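# Sort welding electrode packs by weight onto platform

## Task

Of the three electrode packs, one or two are full and the rest are partly used, and they look identical. Put every full pack lying flat on the low platform and keep every partly used pack off it. The job fails if the gripper is still holding a partly used pack above the bench at the end. A pack only counts as placed if it stays there without the robot supporting it. Finish by opening the gripper and moving the arm away.

## Robot and tools

Robot: a single arm with six revolute joints and a two-finger parallel gripper, mounted above a table. Its base may sit slightly tilted relative to the table. Three cameras provide images: cam_head_left (896x504), cam_head_right (896x504) and cam_wrist (616x616, fisheye, on the hand).

Frame: the scene frame has its origin on the table surface directly beneath the arm base. +z is up, and +y lies to the left when facing along +x. Joint values are in radians. The finger gap is in metres, and the gap is 0.094 m when fully open.

Since the packs cannot be sorted by appearance, weight is the likely clue. Lift each pack and compare the joint torque readings, especially shoulder and elbow, against the same pose with an empty gripper. Torque readings have a per-joint offset, a scale factor and noise (worse while moving), and friction can mask or mimic a load. Compare readings taken at rest in matching poses.

Tool execute_actions, argument actions: a list holding at most one item. An empty list [] sends nothing and just reports the state along with pictures. An action item is {"rows": [...], "steps": n}. rows holds 1 to 15 rows, each made of exactly 7 plain numbers: waist, shoulder, elbow, wrist pitch, wrist yaw, wrist roll, then the gripper opening. The six joint values are absolute target angles in radians, in the same form the Joint positions line reports them. They are not offsets. The opening is a command from -1 (closed) to +1 (fully open). Each row is applied for one control step of 1/30 s. steps can be 6 to 15 (default 15), and when there are fewer rows than steps the last row is repeated. A wait item is {"steps": n} with n up to 300. It sends nothing new and returns once n steps have passed since the previous result, and your reply time counts toward them. Optional pictures: true attaches camera images to a non-empty call. A refused call does nothing.

Joint ranges as stated: waist -2.618 to 3.054, shoulder 0.000 to 3.142, elbow 0.000 to 3.142, wrist pitch -1.571 to 1.571, wrist yaw -1.571 to 1.571, wrist roll -2.094 to 2.094. The true limits may differ by up to 0.036 rad in either direction. A target more than 0.036 rad beyond a stated end is refused if it is also farther out than the joint currently is. Targets beyond the real end get clipped, and the result may then report "joint sent to its limit". That line can refer to an earlier action, and its absence does not prove there is more room.

Motion limits: on each step, the target actually sent stays within a lead of the measured angle. The lead is 0.202 for the waist, 0.258 for the shoulder, 0.238 for the elbow, 0.573 for wrist pitch, and 0.522 for wrist yaw and roll. All targets are also scaled back if they would place the gripper more than 70 mm from where it currently is. Distant goals therefore need several calls. The arm continues toward the last row while you think or wait. It stops once it has nearly stopped moving or a step was HELD. After that, only a new action moves it farther.

Timing: each result is captured 6 steps before its action finishes. Those last steps run while you write your next reply, so the arm is a little ahead of what the result shows. The simulation does not pause while you think.

Result lines: Joint positions gives the six joint angles in rad and then the finger gap in m. Joint velocities gives rad/s and then m/s. Joint torques lists the full drive output for the six joints, and it is nonzero even in free air. grip_measured is the measured opening on the same -1..1 scale you command, and it may be off by about 1 mm. HELD marks steps on which your row was not sent, in whole or in part. "joint command not followed" means the clearance check altered or blocked targets. Mounting blocks and posts count as part of the arm for that check. MOTOR HOT appears at 75 °C. At 90 °C the arm halts for 10 s, and at 100 °C the motors drop their load and the arm falls. Holding a load warms the motors even while you are thinking, so don't hang around with a pack lifted.

Gripping: in the middle of the range, the fingers move to where grip_measured would match your command. To hold something, command about 0.03 below the current grip_measured for a firm grasp, or less for a lighter one. Finger force tops out at roughly 50 to 62 N per pad and is weaker on very thin parts. Something may tug on a held part or nudge loose objects now and then.

Tool zoom_image: camera (cam_head_left, cam_head_right or cam_wrist) and region [x0, y0, x1, y1] in pixels of that camera's most recent full image, with the origin at the top-left. The region can be at most 504x504. It returns an enlarged view.

Tool finished_scene: scene is the number of the current scene. Its result reports success and gives the next task, if there is one. Replying without any tool call ends everything.

Avoid: dropping packs, knocking anything off the table, slamming into or pushing hard on objects, and ending while holding a pack. Release each full pack lying flat so it rests on the platform by itself. Set the partly used packs down on the bench, off the platform. At the end, open the gripper and lift the arm clear.

Each tool is called after "Emit:" as name(argument=value, ...) on one line, values as JSON.

## Session

Emit:
execute_actions(actions=[])

Scene clock: 0.00 s of 6600.00 s.
grip_measured=+1.000
Joint positions: [-0.423  1.647  1.49   0.735 -0.868 -1.514  0.094]
Joint velocities: [ 0.007  0.017 -0.002 -0.037 -0.051  0.022  0.   ]
Joint torques (N m, as the arm reports them, + toward a larger angle): no reading

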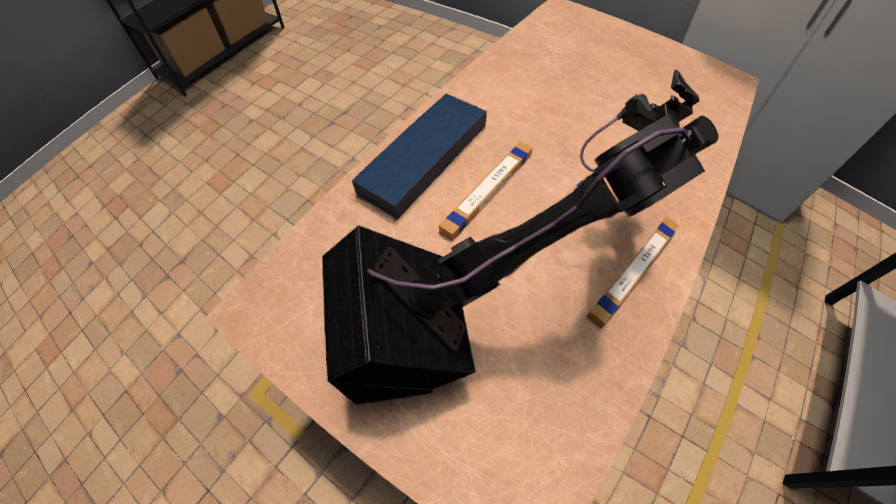

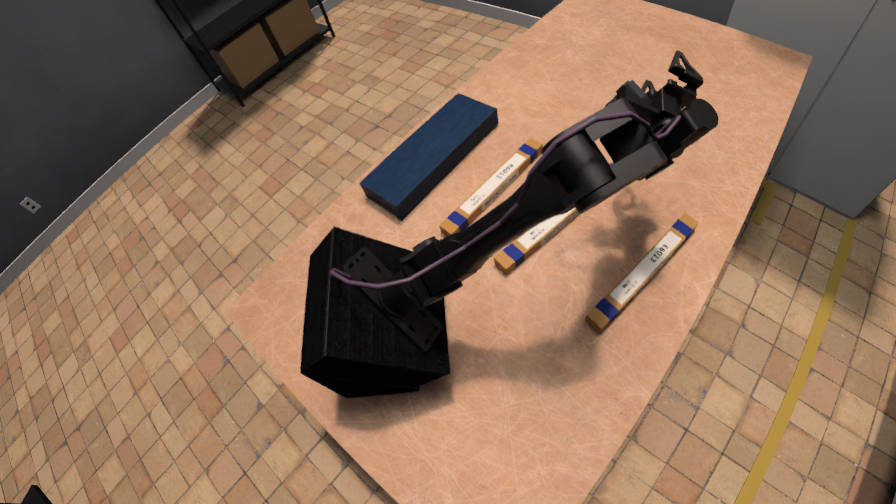

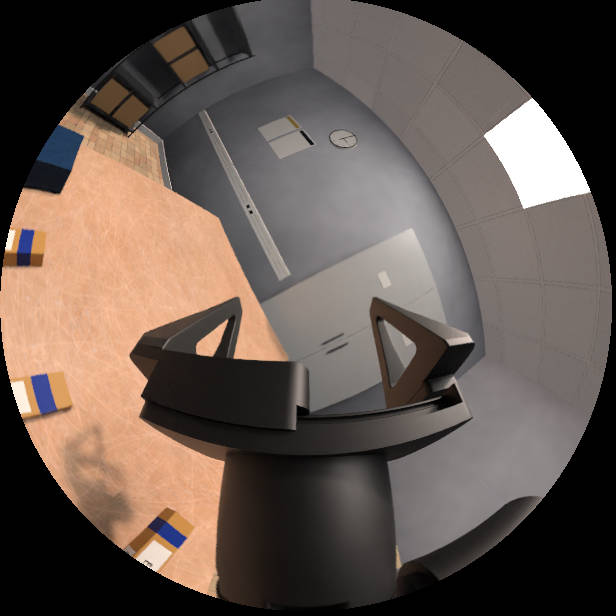

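Emit:
zoom_image(camera="cam_head_left", region=[300, 60, 740, 420])

Emit:
zoom_image(camera="cam_head_right", region=[280, 40, 740, 420])

Region (300, 60, 740, 420) of cam_head_left's 896x504 image, scaled by 1.145, with more detail than that image has; it fills the top 412 rows of this view, and the rest is white.

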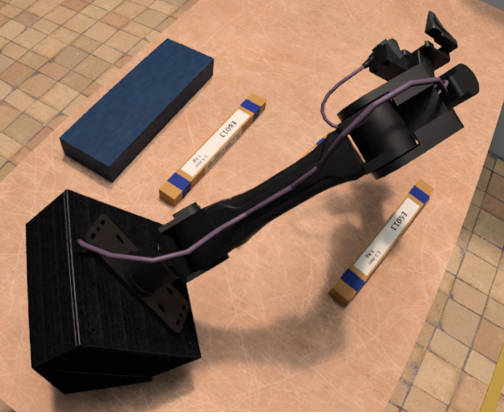

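Region (280, 40, 740, 420) of cam_head_right's 896x504 image, scaled by 1.096, with more detail than that image has; it fills the top 416 rows of this view, and the rest is white.

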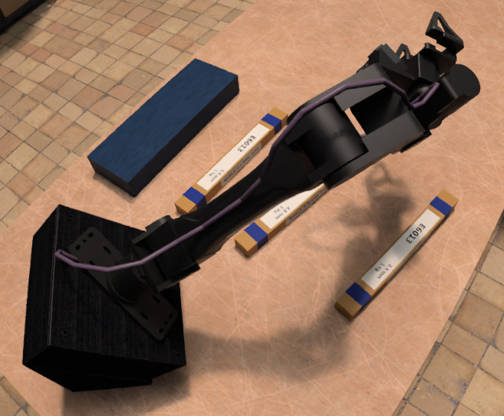

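Emit:
execute_actions(actions=[{"rows":[[0,1.4,1.4,0.5,0,0,1]],"steps":15}])

Emit:
execute_actions(actions=[{"steps":45}], pictures=true)

Scene clock: 1.03 s of 6600.00 s.
grip_measured=+1.000
Joint positions: [ 0.011  1.405  1.392  0.546 -0.18  -0.684  0.094]
Joint velocities: [ 0.212 -0.286 -0.002  0.051  0.93   2.791  0.   ]
Joint torques (N m, as the arm reports them, + toward a larger angle): [ 1.49 -8.26  6.99  0.95  0.06  0.03]
Steps of this call (steps 1 to 22: nothing new was sent; steps 23 to 31: the first 9 steps of this action). Readings (joint positions):
23: [-0.403 1.625 1.473 0.706 -0.791 -1.450]
24: [-0.365 1.585 1.435 0.650 -0.682 -1.358]
26: [-0.239 1.506 1.393 0.573 -0.477 -1.167]
30: [-0.005 1.417 1.392 0.546 -0.213 -0.781]
31: the state above

Scene clock: 2.53 s of 6600.00 s.
grip_measured=+1.000
Joint positions: [-0.004  1.395  1.392  0.507  0.003 -0.004  0.094]
Joint velocities: [-0.012 -0.012 -0.002 -0.037 -0.007 -0.007  0.   ]
Joint torques (N m, as the arm reports them, + toward a larger angle): [ 3.89 -8.94  7.06  1.38 -0.4  -0.01]
Kept back: nothing.
Steps of this call (steps 1 to 6: the last 6 steps of your previous action; steps 7 to 45: the robot went on to your last target). Readings (joint positions):
1: [0.013 1.398 1.392 0.546 -0.149 -0.586]
2: [0.009 1.395 1.392 0.546 -0.118 -0.488]
4: [-0.001 1.395 1.392 0.538 -0.073 -0.316]
8: [-0.004 1.395 1.392 0.517 -0.026 -0.132]
45: the state above
The arm was judged still, so your last target was given up. Only a new action makes it travel on or press farther. Fingers that are still opening or closing keep moving.

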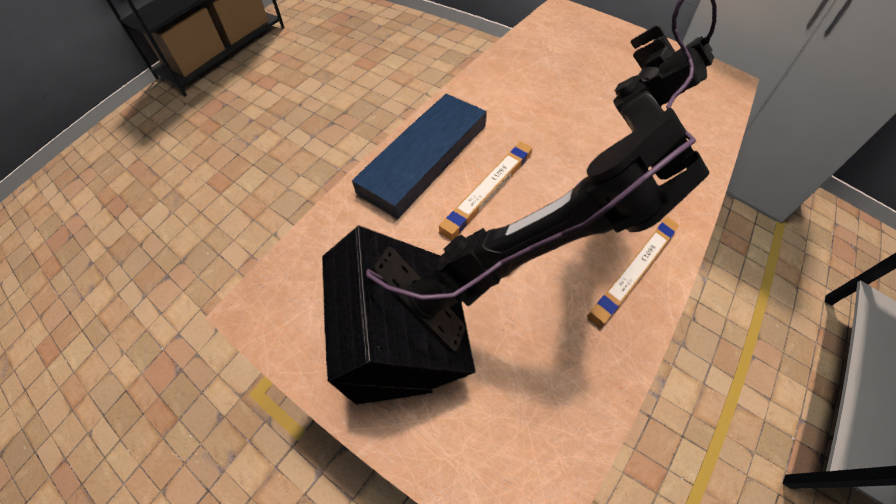

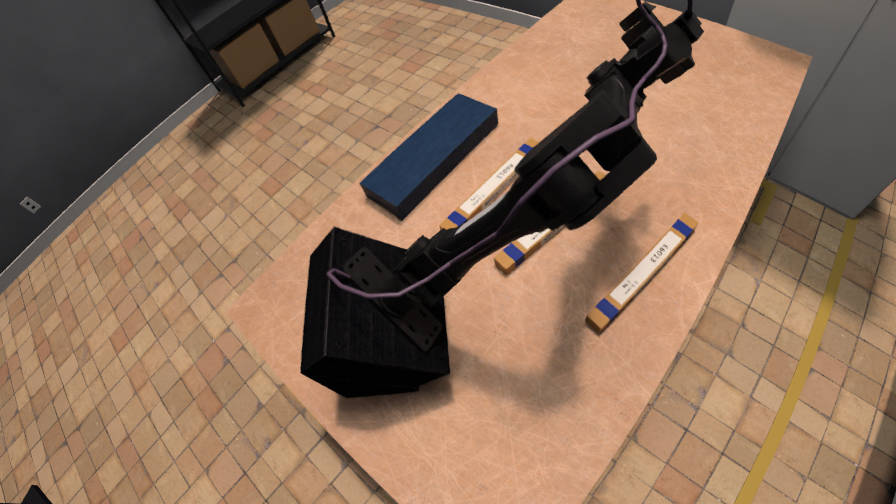

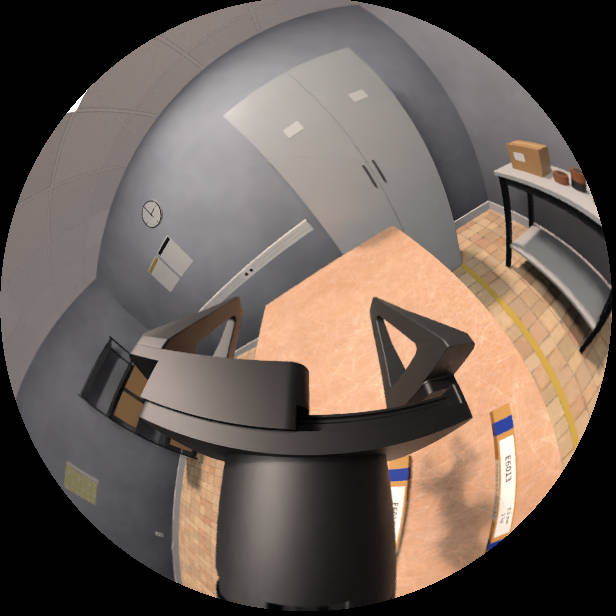

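Emit:
zoom_image(camera="cam_wrist", region=[200, 0, 616, 380])

Emit:
zoom_image(camera="cam_wrist", region=[0, 150, 420, 570])

Region (200, 0, 616, 380) of cam_wrist's 616x616 image, scaled by 1.212, with more detail than that image has; it fills the top 460 rows of this view, and the rest is white.

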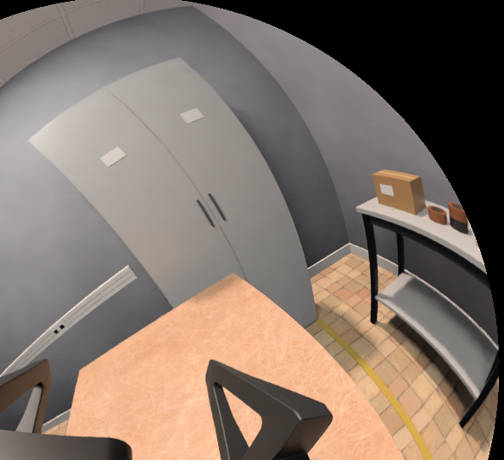

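Region (0, 150, 420, 570) of cam_wrist's 616x616 image, scaled by 1.200, with more detail than that image has.

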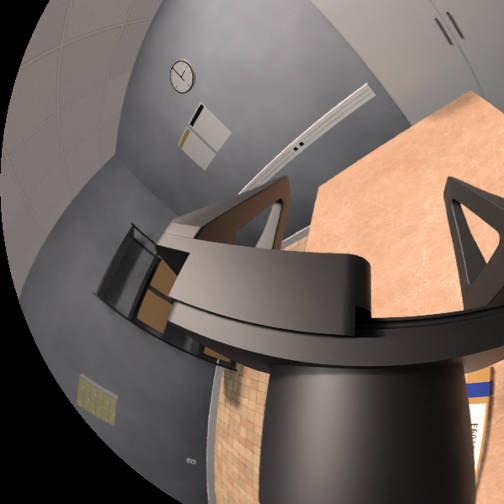

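Emit:
execute_actions(actions=[{"rows":[[0,1.4,1.4,0.5,0,0.3,1],[0,1.4,1.4,0.5,0,0.5,1],[0,1.4,1.4,0.5,0,0.8,1]],"steps":15}])

Emit:
execute_actions(actions=[{"steps":15}], pictures=true)

Scene clock: 4.20 s of 6600.00 s.
grip_measured=+1.000
Joint positions: [-0.004  1.395  1.392  0.507  0.004  0.642  0.094]
Joint velocities: [ 0.012  0.012 -0.002 -0.007 -0.066  1.048  0.   ]
Joint torques (N m, as the arm reports them, + toward a larger angle): [ 3.93 -8.93  7.05  1.38 -0.4  -0.08]
Steps of this call (steps 1 to 41: nothing new was sent; steps 42 to 50: the first 9 steps of this action). Readings (joint positions):
42: [-0.004 1.395 1.392 0.507 0.003 0.039]
43: [-0.004 1.395 1.392 0.507 0.003 0.120]
45: [-0.004 1.395 1.392 0.507 0.003 0.317]
49: [-0.004 1.395 1.392 0.507 0.004 0.602]
50: the state above

Scene clock: 4.70 s of 6600.00 s.
grip_measured=+1.000
Joint positions: [-0.004  1.395  1.392  0.507  0.004  0.795  0.094]
Joint velocities: [ 0.017  0.007 -0.002  0.037 -0.007  0.066  0.   ]
Joint torques (N m, as the arm reports them, + toward a larger angle): [ 3.9  -8.92  7.07  1.38 -0.41 -0.05]
Kept back: nothing.
Steps of this call (steps 1 to 6: the last 6 steps of your previous action; steps 7 to 15: the robot went on to your last target). Readings (joint positions):
1: [-0.004 1.395 1.392 0.507 0.004 0.674]
2: [-0.004 1.395 1.392 0.507 0.004 0.700]
4: [-0.004 1.395 1.392 0.507 0.004 0.736]
8: [-0.004 1.395 1.392 0.507 0.004 0.775]
15: the state above

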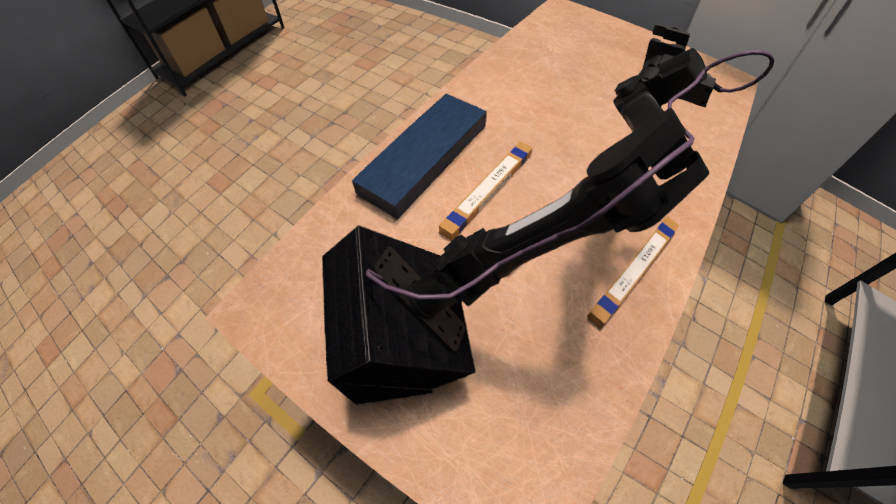

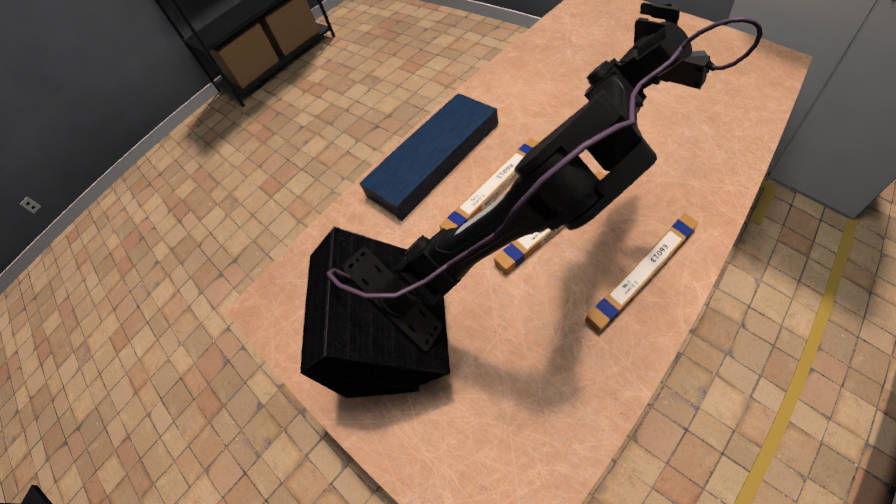

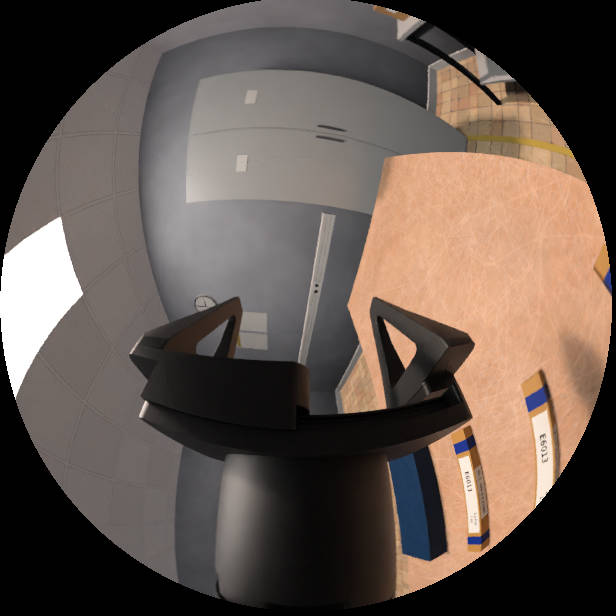

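Emit:
execute_actions(actions=[{"rows":[[0.03,1.385,1.35,0.37,0.08,0.75,1],[0.06,1.37,1.30,0.24,0.16,0.70,1],[0.09,1.355,1.26,0.11,0.25,0.66,1],[0.12,1.34,1.21,-0.02,0.33,0.61,1],[0.145,1.33,1.17,-0.15,0.41,0.56,1],[0.17,1.315,1.12,-0.28,0.49,0.52,1],[0.2,1.30,1.075,-0.41,0.57,0.47,1],[0.23,1.29,1.03,-0.54,0.66,0.43,1],[0.26,1.275,0.98,-0.67,0.74,0.38,1],[0.287,1.262,0.937,-0.804,0.821,0.333,1]],"steps":15}])

Emit:
execute_actions(actions=[{"steps":25}], pictures=true)

Scene clock: 7.37 s of 6600.00 s.
grip_measured=+1.000
Joint positions: [0.111 1.36  1.203 0.176 0.272 0.672 0.094]
Joint velocities: [ 0.535 -0.051 -0.926 -1.267  1.223 -0.608  0.   ]
Joint torques (N m, as the arm reports them, + toward a larger angle): [  5.8  -10.36   5.05   1.13  -0.41  -0.25]
Steps of this call (steps 1 to 15: the robot went on to your last target; steps 16 to 71: nothing new was sent; steps 72 to 80: the first 9 steps of this action). Readings (joint positions):
72: [-0.001 1.395 1.390 0.496 0.015 0.797]
73: [0.007 1.389 1.379 0.469 0.043 0.784]
75: [0.035 1.372 1.337 0.390 0.102 0.757]
79: [0.093 1.362 1.234 0.218 0.231 0.693]
80: the state above

Scene clock: 8.20 s of 6600.00 s.
grip_measured=+1.000
Joint positions: [ 0.269  1.286  0.933 -0.79   0.804  0.347  0.094]
Joint velocities: [ 0.007 -0.002 -0.002 -0.037 -0.007 -0.066  0.   ]
Joint torques (N m, as the arm reports them, + toward a larger angle): [ 4.67 -6.7   5.    0.1   0.18 -0.15]
Kept back: nothing.
Steps of this call (steps 1 to 6: the last 6 steps of your previous action; steps 7 to 25: the robot went on to your last target). Readings (joint positions):
1: [0.130 1.357 1.169 0.131 0.315 0.648]
2: [0.150 1.354 1.134 0.084 0.357 0.625]
4: [0.189 1.348 1.069 -0.023 0.439 0.578]
8: [0.244 1.333 0.976 -0.313 0.588 0.485]
25: the state above

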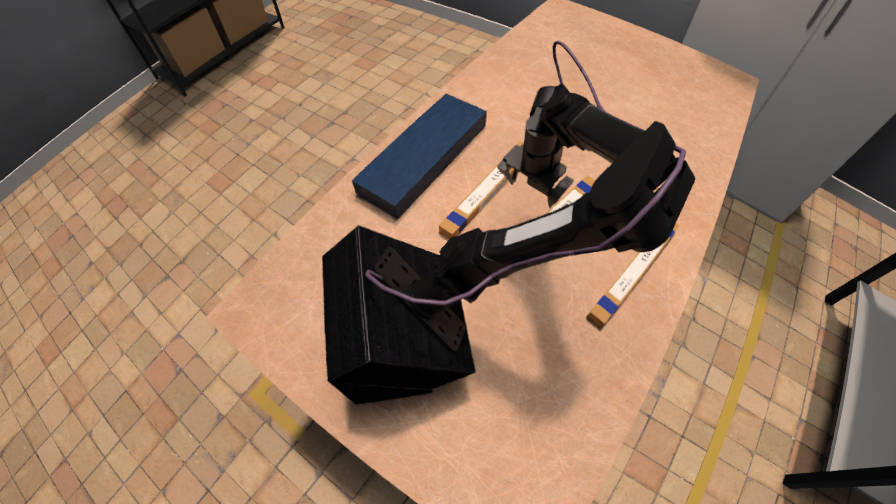

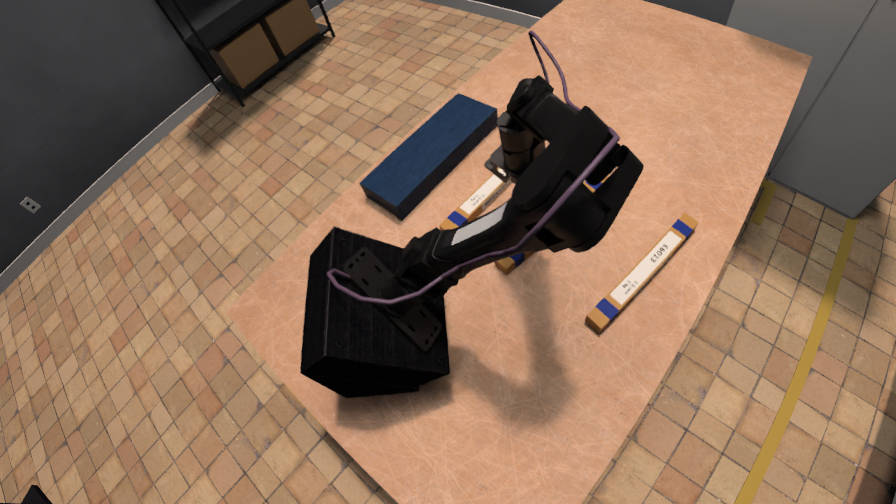

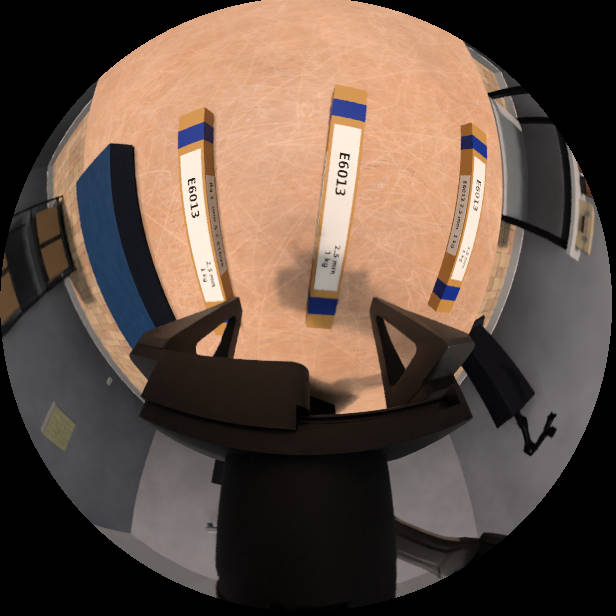

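Emit:
execute_actions(actions=[{"rows":[[0.24,1.305,0.947,-0.76,0.79,0.32,1],[0.21,1.33,0.96,-0.725,0.775,0.29,1],[0.18,1.35,0.975,-0.69,0.76,0.265,1],[0.15,1.37,0.99,-0.655,0.74,0.235,1],[0.12,1.395,1.005,-0.62,0.725,0.21,1],[0.09,1.42,1.02,-0.59,0.71,0.18,1],[0.06,1.44,1.035,-0.555,0.695,0.15,1],[0.03,1.46,1.05,-0.52,0.68,0.125,1],[0.0,1.485,1.064,-0.485,0.663,0.095,1],[-0.034,1.508,1.078,-0.453,0.648,0.068,1]],"steps":15}])

Emit:
execute_actions(actions=[{"steps":25}], pictures=true)

Scene clock: 9.43 s of 6600.00 s.
grip_measured=+1.000
Joint positions: [ 0.051  1.437  1.015 -0.629  0.723  0.207  0.094]
Joint velocities: [-0.823  0.706  0.427  0.96  -0.418 -0.681  0.   ]
Joint torques (N m, as the arm reports them, + toward a larger angle): [ 3.44 -6.5   6.06  0.2   0.06 -0.12]
Steps of this call (steps 1 to 28: the robot went on to your last target; steps 29 to 37: the first 9 steps of this action). Readings (joint positions):
29: [0.265 1.286 0.933 -0.795 0.805 0.341]
30: [0.253 1.289 0.933 -0.787 0.799 0.335]
32: [0.205 1.314 0.945 -0.759 0.782 0.309]
36: [0.081 1.412 1.000 -0.659 0.736 0.230]
37: the state above

Scene clock: 10.27 s of 6600.00 s.
grip_measured=+1.000
Joint positions: [-0.045  1.508  1.053 -0.468  0.655  0.079  0.094]
Joint velocities: [-0.012 -0.002  0.007  0.051 -0.007  0.022  0.   ]
Joint torques (N m, as the arm reports them, + toward a larger angle): [ 4.75 -8.09  6.13  0.29 -0.06 -0.17]
Kept back: nothing.
Steps of this call (steps 1 to 6: the last 6 steps of your previous action; steps 7 to 25: the robot went on to your last target). Readings (joint positions):
1: [0.021 1.461 1.029 -0.598 0.709 0.182]
2: [-0.006 1.482 1.042 -0.567 0.698 0.161]
4: [-0.039 1.505 1.052 -0.523 0.685 0.132]
8: [-0.045 1.508 1.053 -0.488 0.667 0.100]
25: the state above

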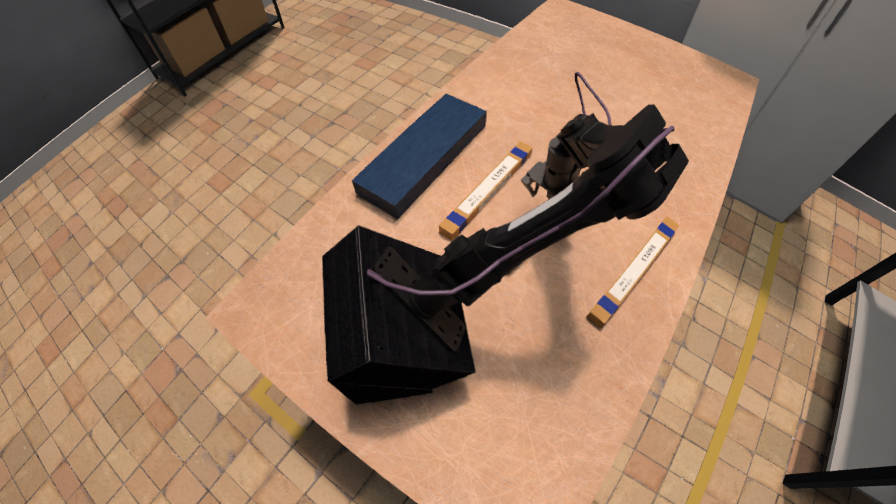

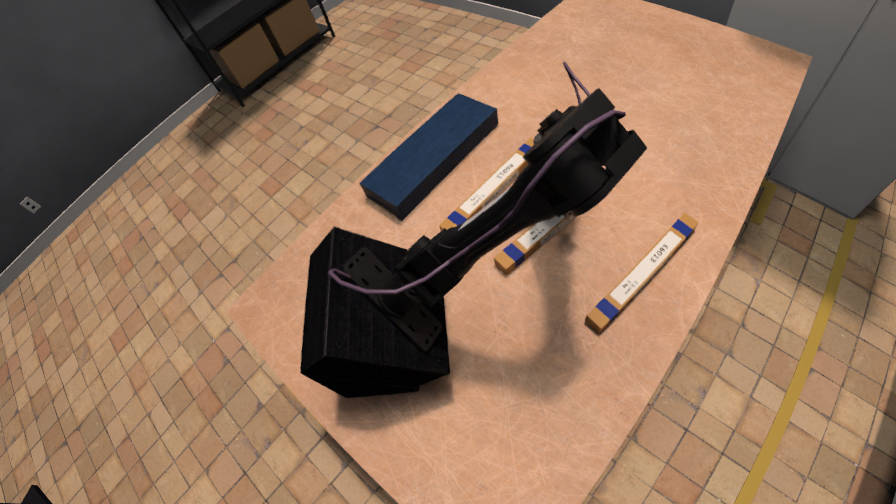

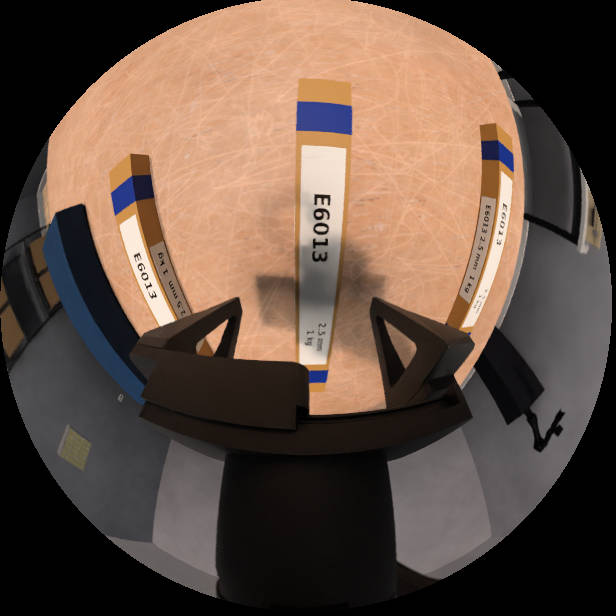

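Emit:
execute_actions(actions=[{"rows":[[-0.05,1.52,1.05,-0.44,0.645,0.062,1],[-0.065,1.533,1.048,-0.41,0.632,0.044,1],[-0.08,1.546,1.046,-0.375,0.62,0.027,1],[-0.095,1.559,1.043,-0.345,0.607,0.01,1],[-0.11,1.572,1.04,-0.31,0.594,-0.008,1],[-0.125,1.585,1.037,-0.28,0.58,-0.026,1],[-0.14,1.598,1.035,-0.25,0.567,-0.044,1],[-0.153,1.611,1.032,-0.217,0.554,-0.062,1]],"steps":15}])

Emit:
execute_actions(actions=[{"steps":15}], pictures=true)

Scene clock: 11.83 s of 6600.00 s.
grip_measured=+1.000
Joint positions: [-0.142  1.586  1.053 -0.316  0.596 -0.003  0.094]
Joint velocities: [-0.379  0.408 -0.017  0.564 -0.256 -0.286  0.   ]
Joint torques (N m, as the arm reports them, + toward a larger angle): [ 5.1  -8.83  2.35  0.3  -0.01 -0.19]
Steps of this call (steps 1 to 15: the robot went on to your last target; steps 16 to 38: nothing new was sent; steps 39 to 47: the first 9 steps of this action). Readings (joint positions):
39: [-0.045 1.508 1.053 -0.467 0.654 0.078]
40: [-0.048 1.509 1.053 -0.462 0.651 0.074]
42: [-0.065 1.519 1.053 -0.433 0.639 0.059]
46: [-0.128 1.572 1.053 -0.339 0.604 0.010]
47: the state above

Scene clock: 12.33 s of 6600.00 s.
grip_measured=+1.000
Joint positions: [-0.161  1.61   1.041 -0.235  0.563 -0.05   0.094]
Joint velocities: [-0.002  0.002 -0.007  0.037  0.051 -0.022  0.   ]
Joint torques (N m, as the arm reports them, + toward a larger angle): [ 4.56 -8.95  3.15  0.37 -0.07 -0.19]
Kept back: nothing.
Steps of this call (steps 1 to 6: the last 6 steps of your previous action; steps 7 to 15: the robot went on to your last target). Readings (joint positions):
1: [-0.152 1.598 1.052 -0.298 0.590 -0.012]
2: [-0.159 1.606 1.049 -0.285 0.585 -0.020]
4: [-0.161 1.610 1.042 -0.270 0.577 -0.031]
8: [-0.161 1.610 1.041 -0.249 0.567 -0.043]
15: the state above

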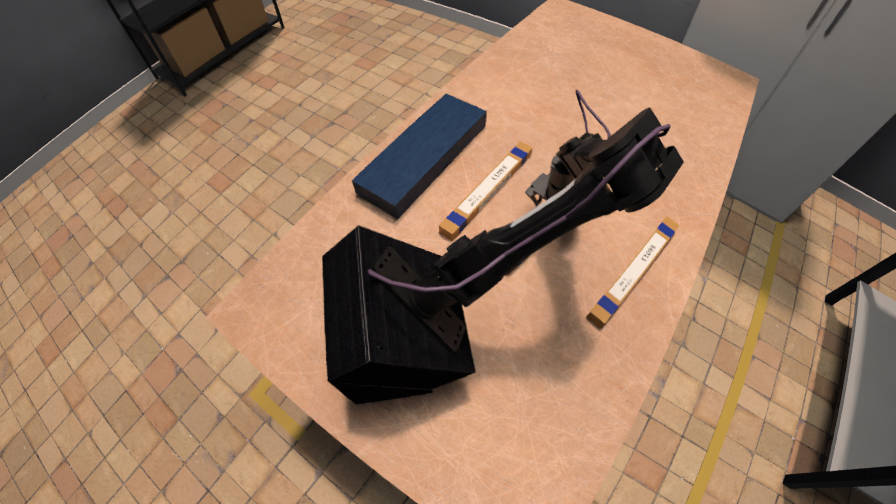

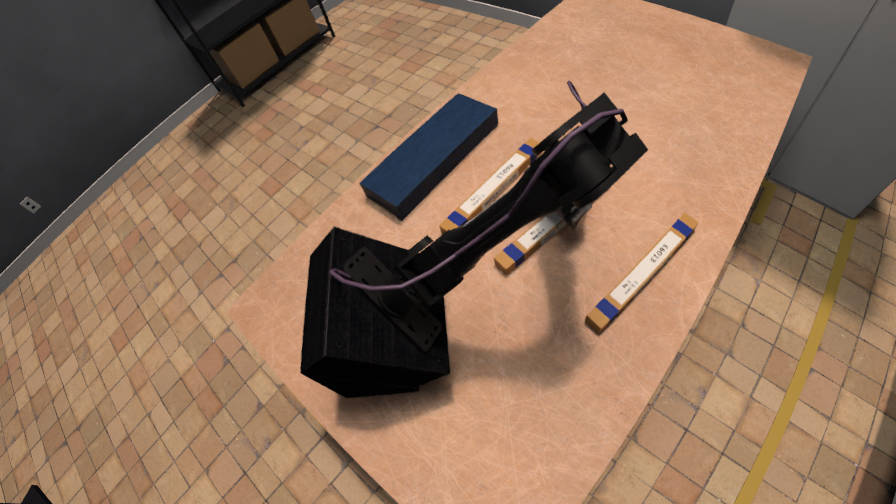

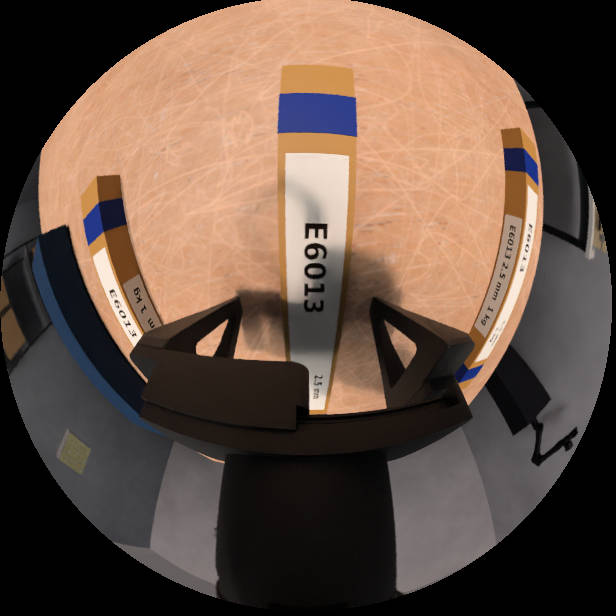

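Emit:
execute_actions(actions=[{"rows":[[-0.161,1.62,1.033,-0.207,0.549,-0.068,1],[-0.169,1.629,1.033,-0.197,0.543,-0.075,1],[-0.177,1.638,1.033,-0.186,0.538,-0.081,0.9],[-0.185,1.647,1.033,-0.176,0.532,-0.088,0.8],[-0.192,1.655,1.033,-0.165,0.527,-0.094,0.7],[-0.199,1.663,1.033,-0.155,0.522,-0.10,0.6]],"steps":14}])

Emit:
execute_actions(actions=[{"steps":10}], pictures=true)

Scene clock: 13.13 s of 6600.00 s.
grip_measured=+0.606
Joint positions: [-0.197  1.644  1.041 -0.187  0.541 -0.076  0.075]
Joint velocities: [-0.164  0.232 -0.002  0.11  -0.081 -0.198 -0.007]
Joint torques (N m, as the arm reports them, + toward a larger angle): [ 4.54 -8.94  3.    0.45 -0.1  -0.16]
Steps of this call (steps 1 to 15: the robot went on to your last target; step 16: nothing new was sent; steps 17 to 24: the first 8 steps of this action). Readings (joint positions):
17: [-0.161 1.610 1.041 -0.232 0.561 -0.052]
18: [-0.162 1.610 1.041 -0.230 0.559 -0.054]
20: [-0.168 1.615 1.041 -0.217 0.553 -0.061]
24: the state above

Scene clock: 13.47 s of 6600.00 s.
grip_measured=+0.603
Joint positions: [-0.199  1.647  1.041 -0.172  0.531 -0.088  0.075]
Joint velocities: [ 0.002  0.012 -0.007  0.022 -0.007  0.007 -0.001]
Joint torques (N m, as the arm reports them, + toward a larger angle): [ 3.91 -7.99  3.11  0.48 -0.06 -0.16]
Kept back: nothing.
Steps of this call (steps 1 to 6: the last 6 steps of your previous action; steps 7 to 10: the robot went on to your last target). Readings (joint positions):
1: [-0.199 1.647 1.041 -0.186 0.538 -0.079]
2: [-0.199 1.647 1.041 -0.178 0.536 -0.080]
4: [-0.199 1.647 1.041 -0.175 0.534 -0.084]
8: [-0.199 1.647 1.041 -0.172 0.532 -0.087]
10: the state above

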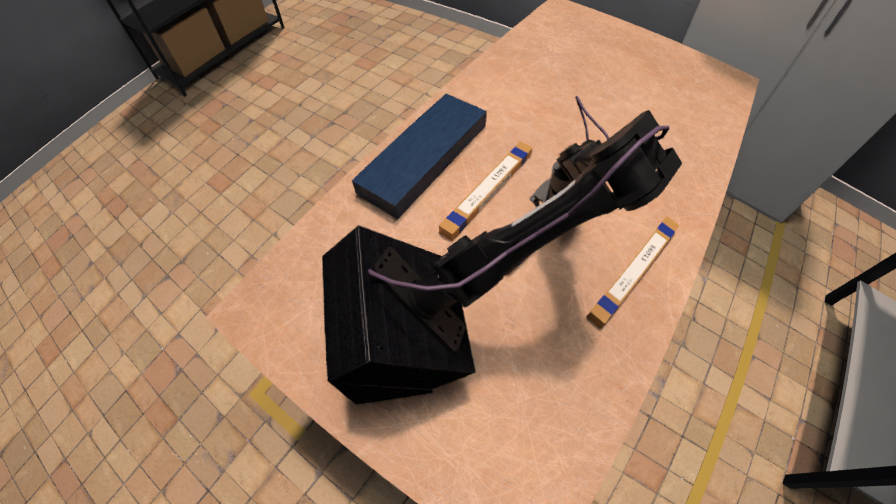

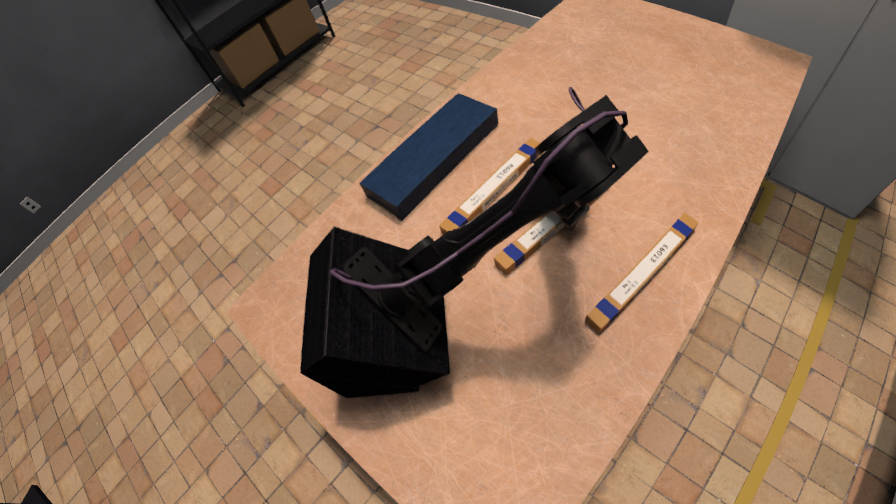

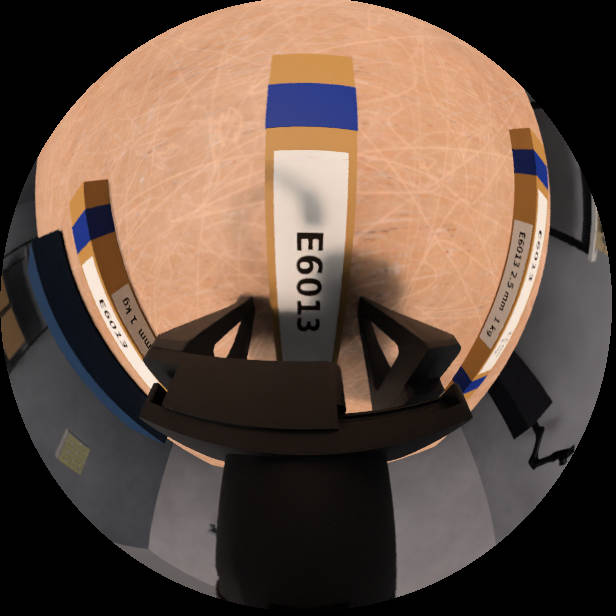

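Emit:
execute_actions(actions=[{"rows":[[-0.199,1.663,1.033,-0.155,0.522,-0.10,0.3],[-0.199,1.663,1.033,-0.155,0.522,-0.10,0.1],[-0.199,1.663,1.033,-0.155,0.522,-0.10,0.0],[-0.199,1.663,1.033,-0.155,0.522,-0.10,-0.06],[-0.199,1.663,1.033,-0.155,0.522,-0.10,-0.13]],"steps":15}])

Emit:
execute_actions(actions=[{"steps":8}])

Scene clock: 13.97 s of 6600.00 s.
grip_measured=-0.127
Joint positions: [-0.2    1.647  1.041 -0.17   0.532 -0.089  0.041]
Joint velocities: [-0.012 -0.012  0.012  0.037  0.007 -0.037 -0.   ]
Joint torques (N m, as the arm reports them, + toward a larger angle): [ 4.14 -8.01  3.12  0.46 -0.03 -0.16]
Steps of this call (steps 1 to 6: the robot went on to your last target; steps 7 to 15: the first 9 steps of this action). Readings (joint positions):
7: [-0.199 1.647 1.041 -0.172 0.530 -0.089]
8: [-0.199 1.647 1.041 -0.171 0.530 -0.089]
10: [-0.199 1.647 1.041 -0.171 0.530 -0.089]
14: [-0.200 1.647 1.041 -0.170 0.532 -0.089]
15: the state above

Scene clock: 14.23 s of 6600.00 s.
grip_measured=-0.127
Joint positions: [-0.2    1.647  1.041 -0.17   0.532 -0.089  0.041]
Joint velocities: [ 0.007 -0.002  0.002 -0.007  0.022  0.007  0.001]
Joint torques (N m, as the arm reports them, + toward a larger angle): [ 4.03 -8.07  3.05  0.45 -0.07 -0.16]
Kept back: nothing.
Steps of this call (steps 1 to 6: the last 6 steps of your previous action; steps 7 to 8: the robot went on to your last target). Readings (joint positions):
1: [-0.200 1.647 1.041 -0.170 0.532 -0.089]
2: [-0.200 1.647 1.041 -0.170 0.532 -0.089]
4: [-0.200 1.647 1.041 -0.170 0.532 -0.089]
8: the state above

Emit:
execute_actions(actions=[{"rows":[[-0.199,1.663,1.033,-0.155,0.522,-0.10,-0.17],[-0.199,1.663,1.033,-0.155,0.522,-0.10,-0.22]],"steps":12}], pictures=true)

Scene clock: 14.60 s of 6600.00 s.
grip_measured=-0.169
Joint positions: [-0.2    1.647  1.041 -0.17   0.532 -0.089  0.039]
Joint velocities: [ 0.007 -0.012  0.002 -0.066  0.022 -0.022 -0.   ]
Joint torques (N m, as the arm reports them, + toward a larger angle): [ 4.04 -8.06  3.07  0.45 -0.07 -0.16]
Steps of this call (steps 1 to 5: the robot went on to your last target; steps 6 to 11: the first 6 steps of this action). Readings (joint positions):
6: [-0.200 1.647 1.041 -0.170 0.532 -0.089]
7: [-0.200 1.647 1.041 -0.170 0.532 -0.089]
9: [-0.200 1.647 1.041 -0.170 0.532 -0.089]
11: the state above

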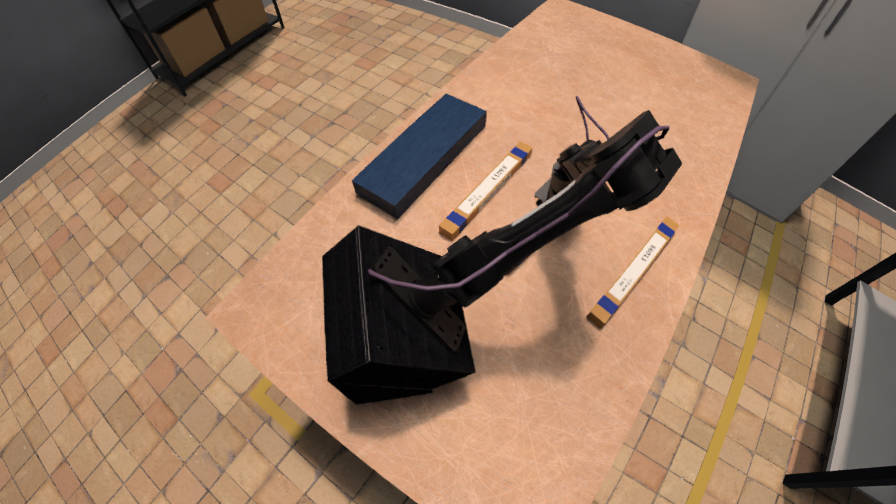

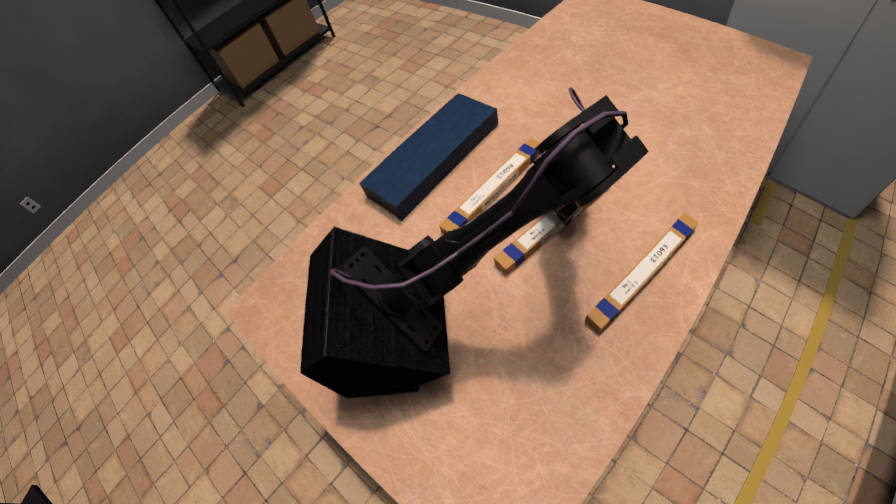

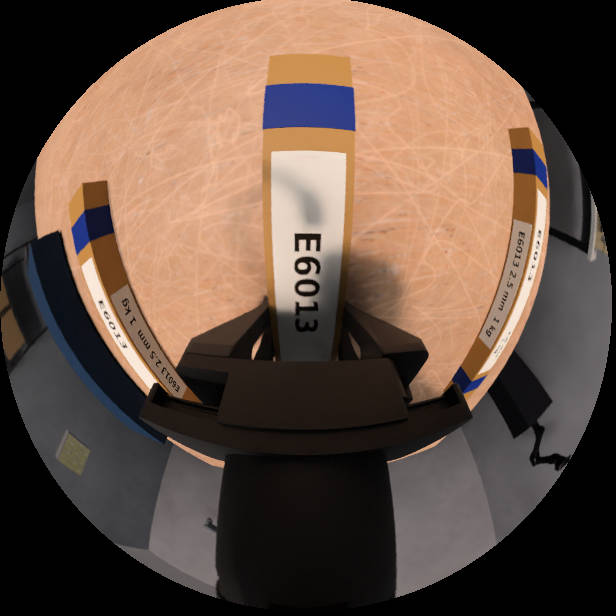

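Emit:
execute_actions(actions=[{"rows":[[-0.194,1.652,1.036,-0.161,0.525,-0.096,-0.2],[-0.189,1.643,1.039,-0.167,0.528,-0.093,-0.2],[-0.184,1.635,1.042,-0.173,0.531,-0.089,-0.2],[-0.179,1.628,1.045,-0.179,0.534,-0.085,-0.2],[-0.174,1.621,1.048,-0.185,0.537,-0.081,-0.2],[-0.169,1.614,1.051,-0.191,0.54,-0.078,-0.2],[-0.164,1.607,1.054,-0.197,0.543,-0.074,-0.2],[-0.159,1.600,1.057,-0.203,0.546,-0.07,-0.2],[-0.154,1.593,1.06,-0.209,0.549,-0.067,-0.2],[-0.149,1.586,1.063,-0.215,0.552,-0.063,-0.2],[-0.144,1.579,1.066,-0.221,0.555,-0.059,-0.2],[-0.139,1.572,1.069,-0.227,0.558,-0.056,-0.2],[-0.134,1.565,1.072,-0.233,0.561,-0.052,-0.2],[-0.129,1.558,1.075,-0.239,0.564,-0.048,-0.2],[-0.124,1.551,1.078,-0.245,0.567,-0.044,-0.2]],"steps":15}])

Emit:
execute_actions(actions=[{"rows":[[-0.119,1.544,1.081,-0.255,0.572,-0.038,-0.2],[-0.114,1.537,1.084,-0.265,0.577,-0.032,-0.2],[-0.109,1.530,1.087,-0.275,0.582,-0.026,-0.2],[-0.104,1.523,1.09,-0.285,0.587,-0.02,-0.2],[-0.099,1.516,1.093,-0.295,0.592,-0.014,-0.2],[-0.094,1.509,1.096,-0.305,0.597,-0.008,-0.2],[-0.089,1.502,1.099,-0.315,0.602,-0.002,-0.2],[-0.084,1.495,1.102,-0.325,0.607,0.004,-0.2],[-0.079,1.488,1.105,-0.335,0.612,0.01,-0.2],[-0.074,1.481,1.108,-0.345,0.617,0.016,-0.2],[-0.069,1.474,1.111,-0.355,0.622,0.022,-0.2],[-0.064,1.467,1.114,-0.365,0.627,0.028,-0.2]],"steps":12}])

Emit:
execute_actions(actions=[{"steps":15}], pictures=true)

Scene clock: 15.77 s of 6600.00 s.
grip_measured=-0.169
Joint positions: [-0.195  1.647  1.041 -0.173  0.54  -0.085  0.039]
Joint velocities: [ 0.037  0.002  0.007 -0.125  0.007  0.081 -0.   ]
Joint torques (N m, as the arm reports them, + toward a larger angle): [  7.06 -13.33   5.12   0.05   0.05   0.05]
Steps of this call (steps 1 to 6: the last 6 steps of your previous action; steps 7 to 15: the robot went on to your last target; steps 16 to 26: nothing new was sent; steps 27 to 35: the first 9 steps of this action). Readings (joint positions):
27: [-0.200 1.647 1.041 -0.170 0.532 -0.089]
28: [-0.200 1.647 1.041 -0.170 0.532 -0.089]
30: [-0.200 1.647 1.041 -0.170 0.532 -0.089]
34: [-0.196 1.647 1.041 -0.170 0.538 -0.087]
35: the state above

Scene clock: 16.17 s of 6600.00 s.
grip_measured=-0.169
Joint positions: [-0.139  1.587  1.044 -0.275  0.567 -0.042  0.039]
Joint velocities: [ 0.134 -0.227  0.095 -0.256  0.051  0.198 -0.   ]
Joint torques (N m, as the arm reports them, + toward a larger angle): [  7.   -13.81   7.46   0.39   0.14   0.06]
Steps of this call (steps 1 to 6: the last 6 steps of your previous action; steps 7 to 12: the first 6 steps of this action). Readings (joint positions):
7: [-0.168 1.629 1.041 -0.232 0.551 -0.065]
8: [-0.162 1.622 1.041 -0.241 0.553 -0.061]
10: [-0.150 1.605 1.041 -0.257 0.559 -0.052]
12: the state above

Scene clock: 16.67 s of 6600.00 s.
grip_measured=-0.169
Joint positions: [-0.099  1.522  1.075 -0.36   0.614  0.015  0.039]
Joint velocities: [-0.007 -0.012  0.017 -0.139 -0.022  0.022 -0.   ]
Joint torques (N m, as the arm reports them, + toward a larger angle): [  6.91 -12.75   7.32   0.39   0.17   0.07]
Kept back: nothing.
Steps of this call (steps 1 to 6: the last 6 steps of your previous action; steps 7 to 15: the robot went on to your last target). Readings (joint positions):
1: [-0.134 1.580 1.047 -0.285 0.572 -0.037]
2: [-0.130 1.572 1.051 -0.294 0.577 -0.031]
4: [-0.120 1.557 1.058 -0.310 0.587 -0.019]
8: [-0.103 1.530 1.070 -0.341 0.604 0.002]
15: the state above

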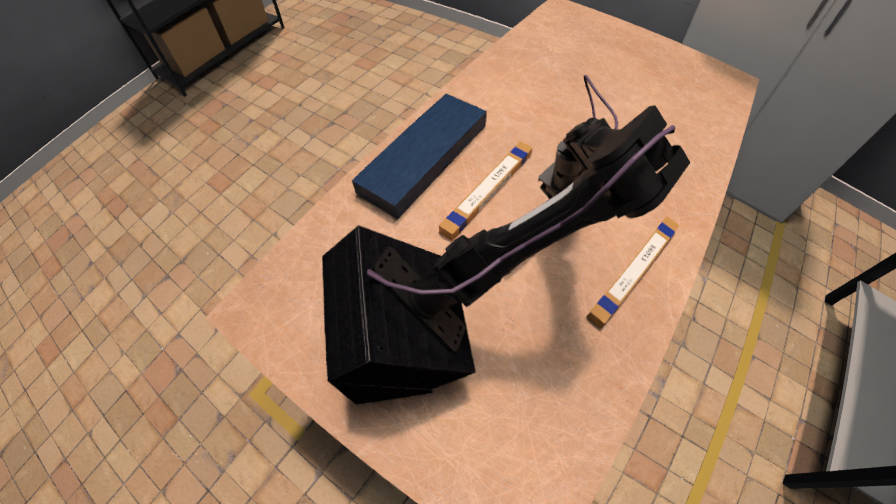

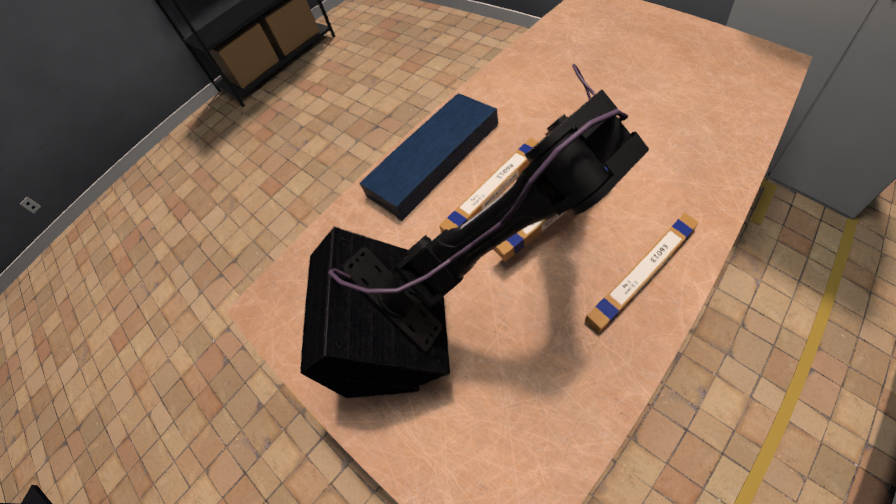

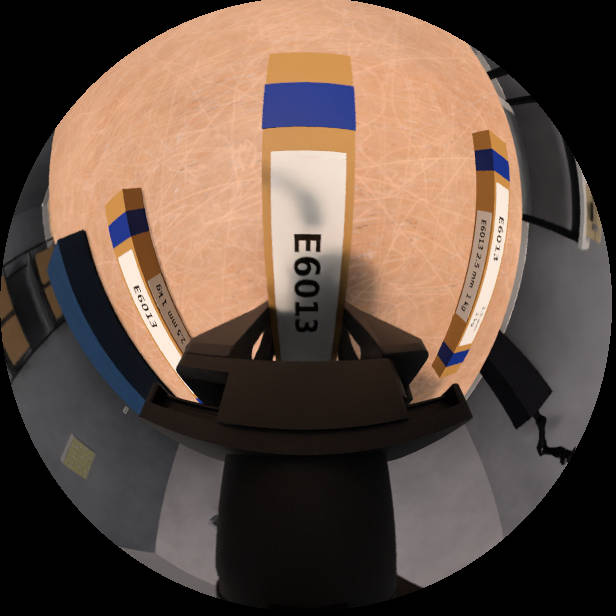

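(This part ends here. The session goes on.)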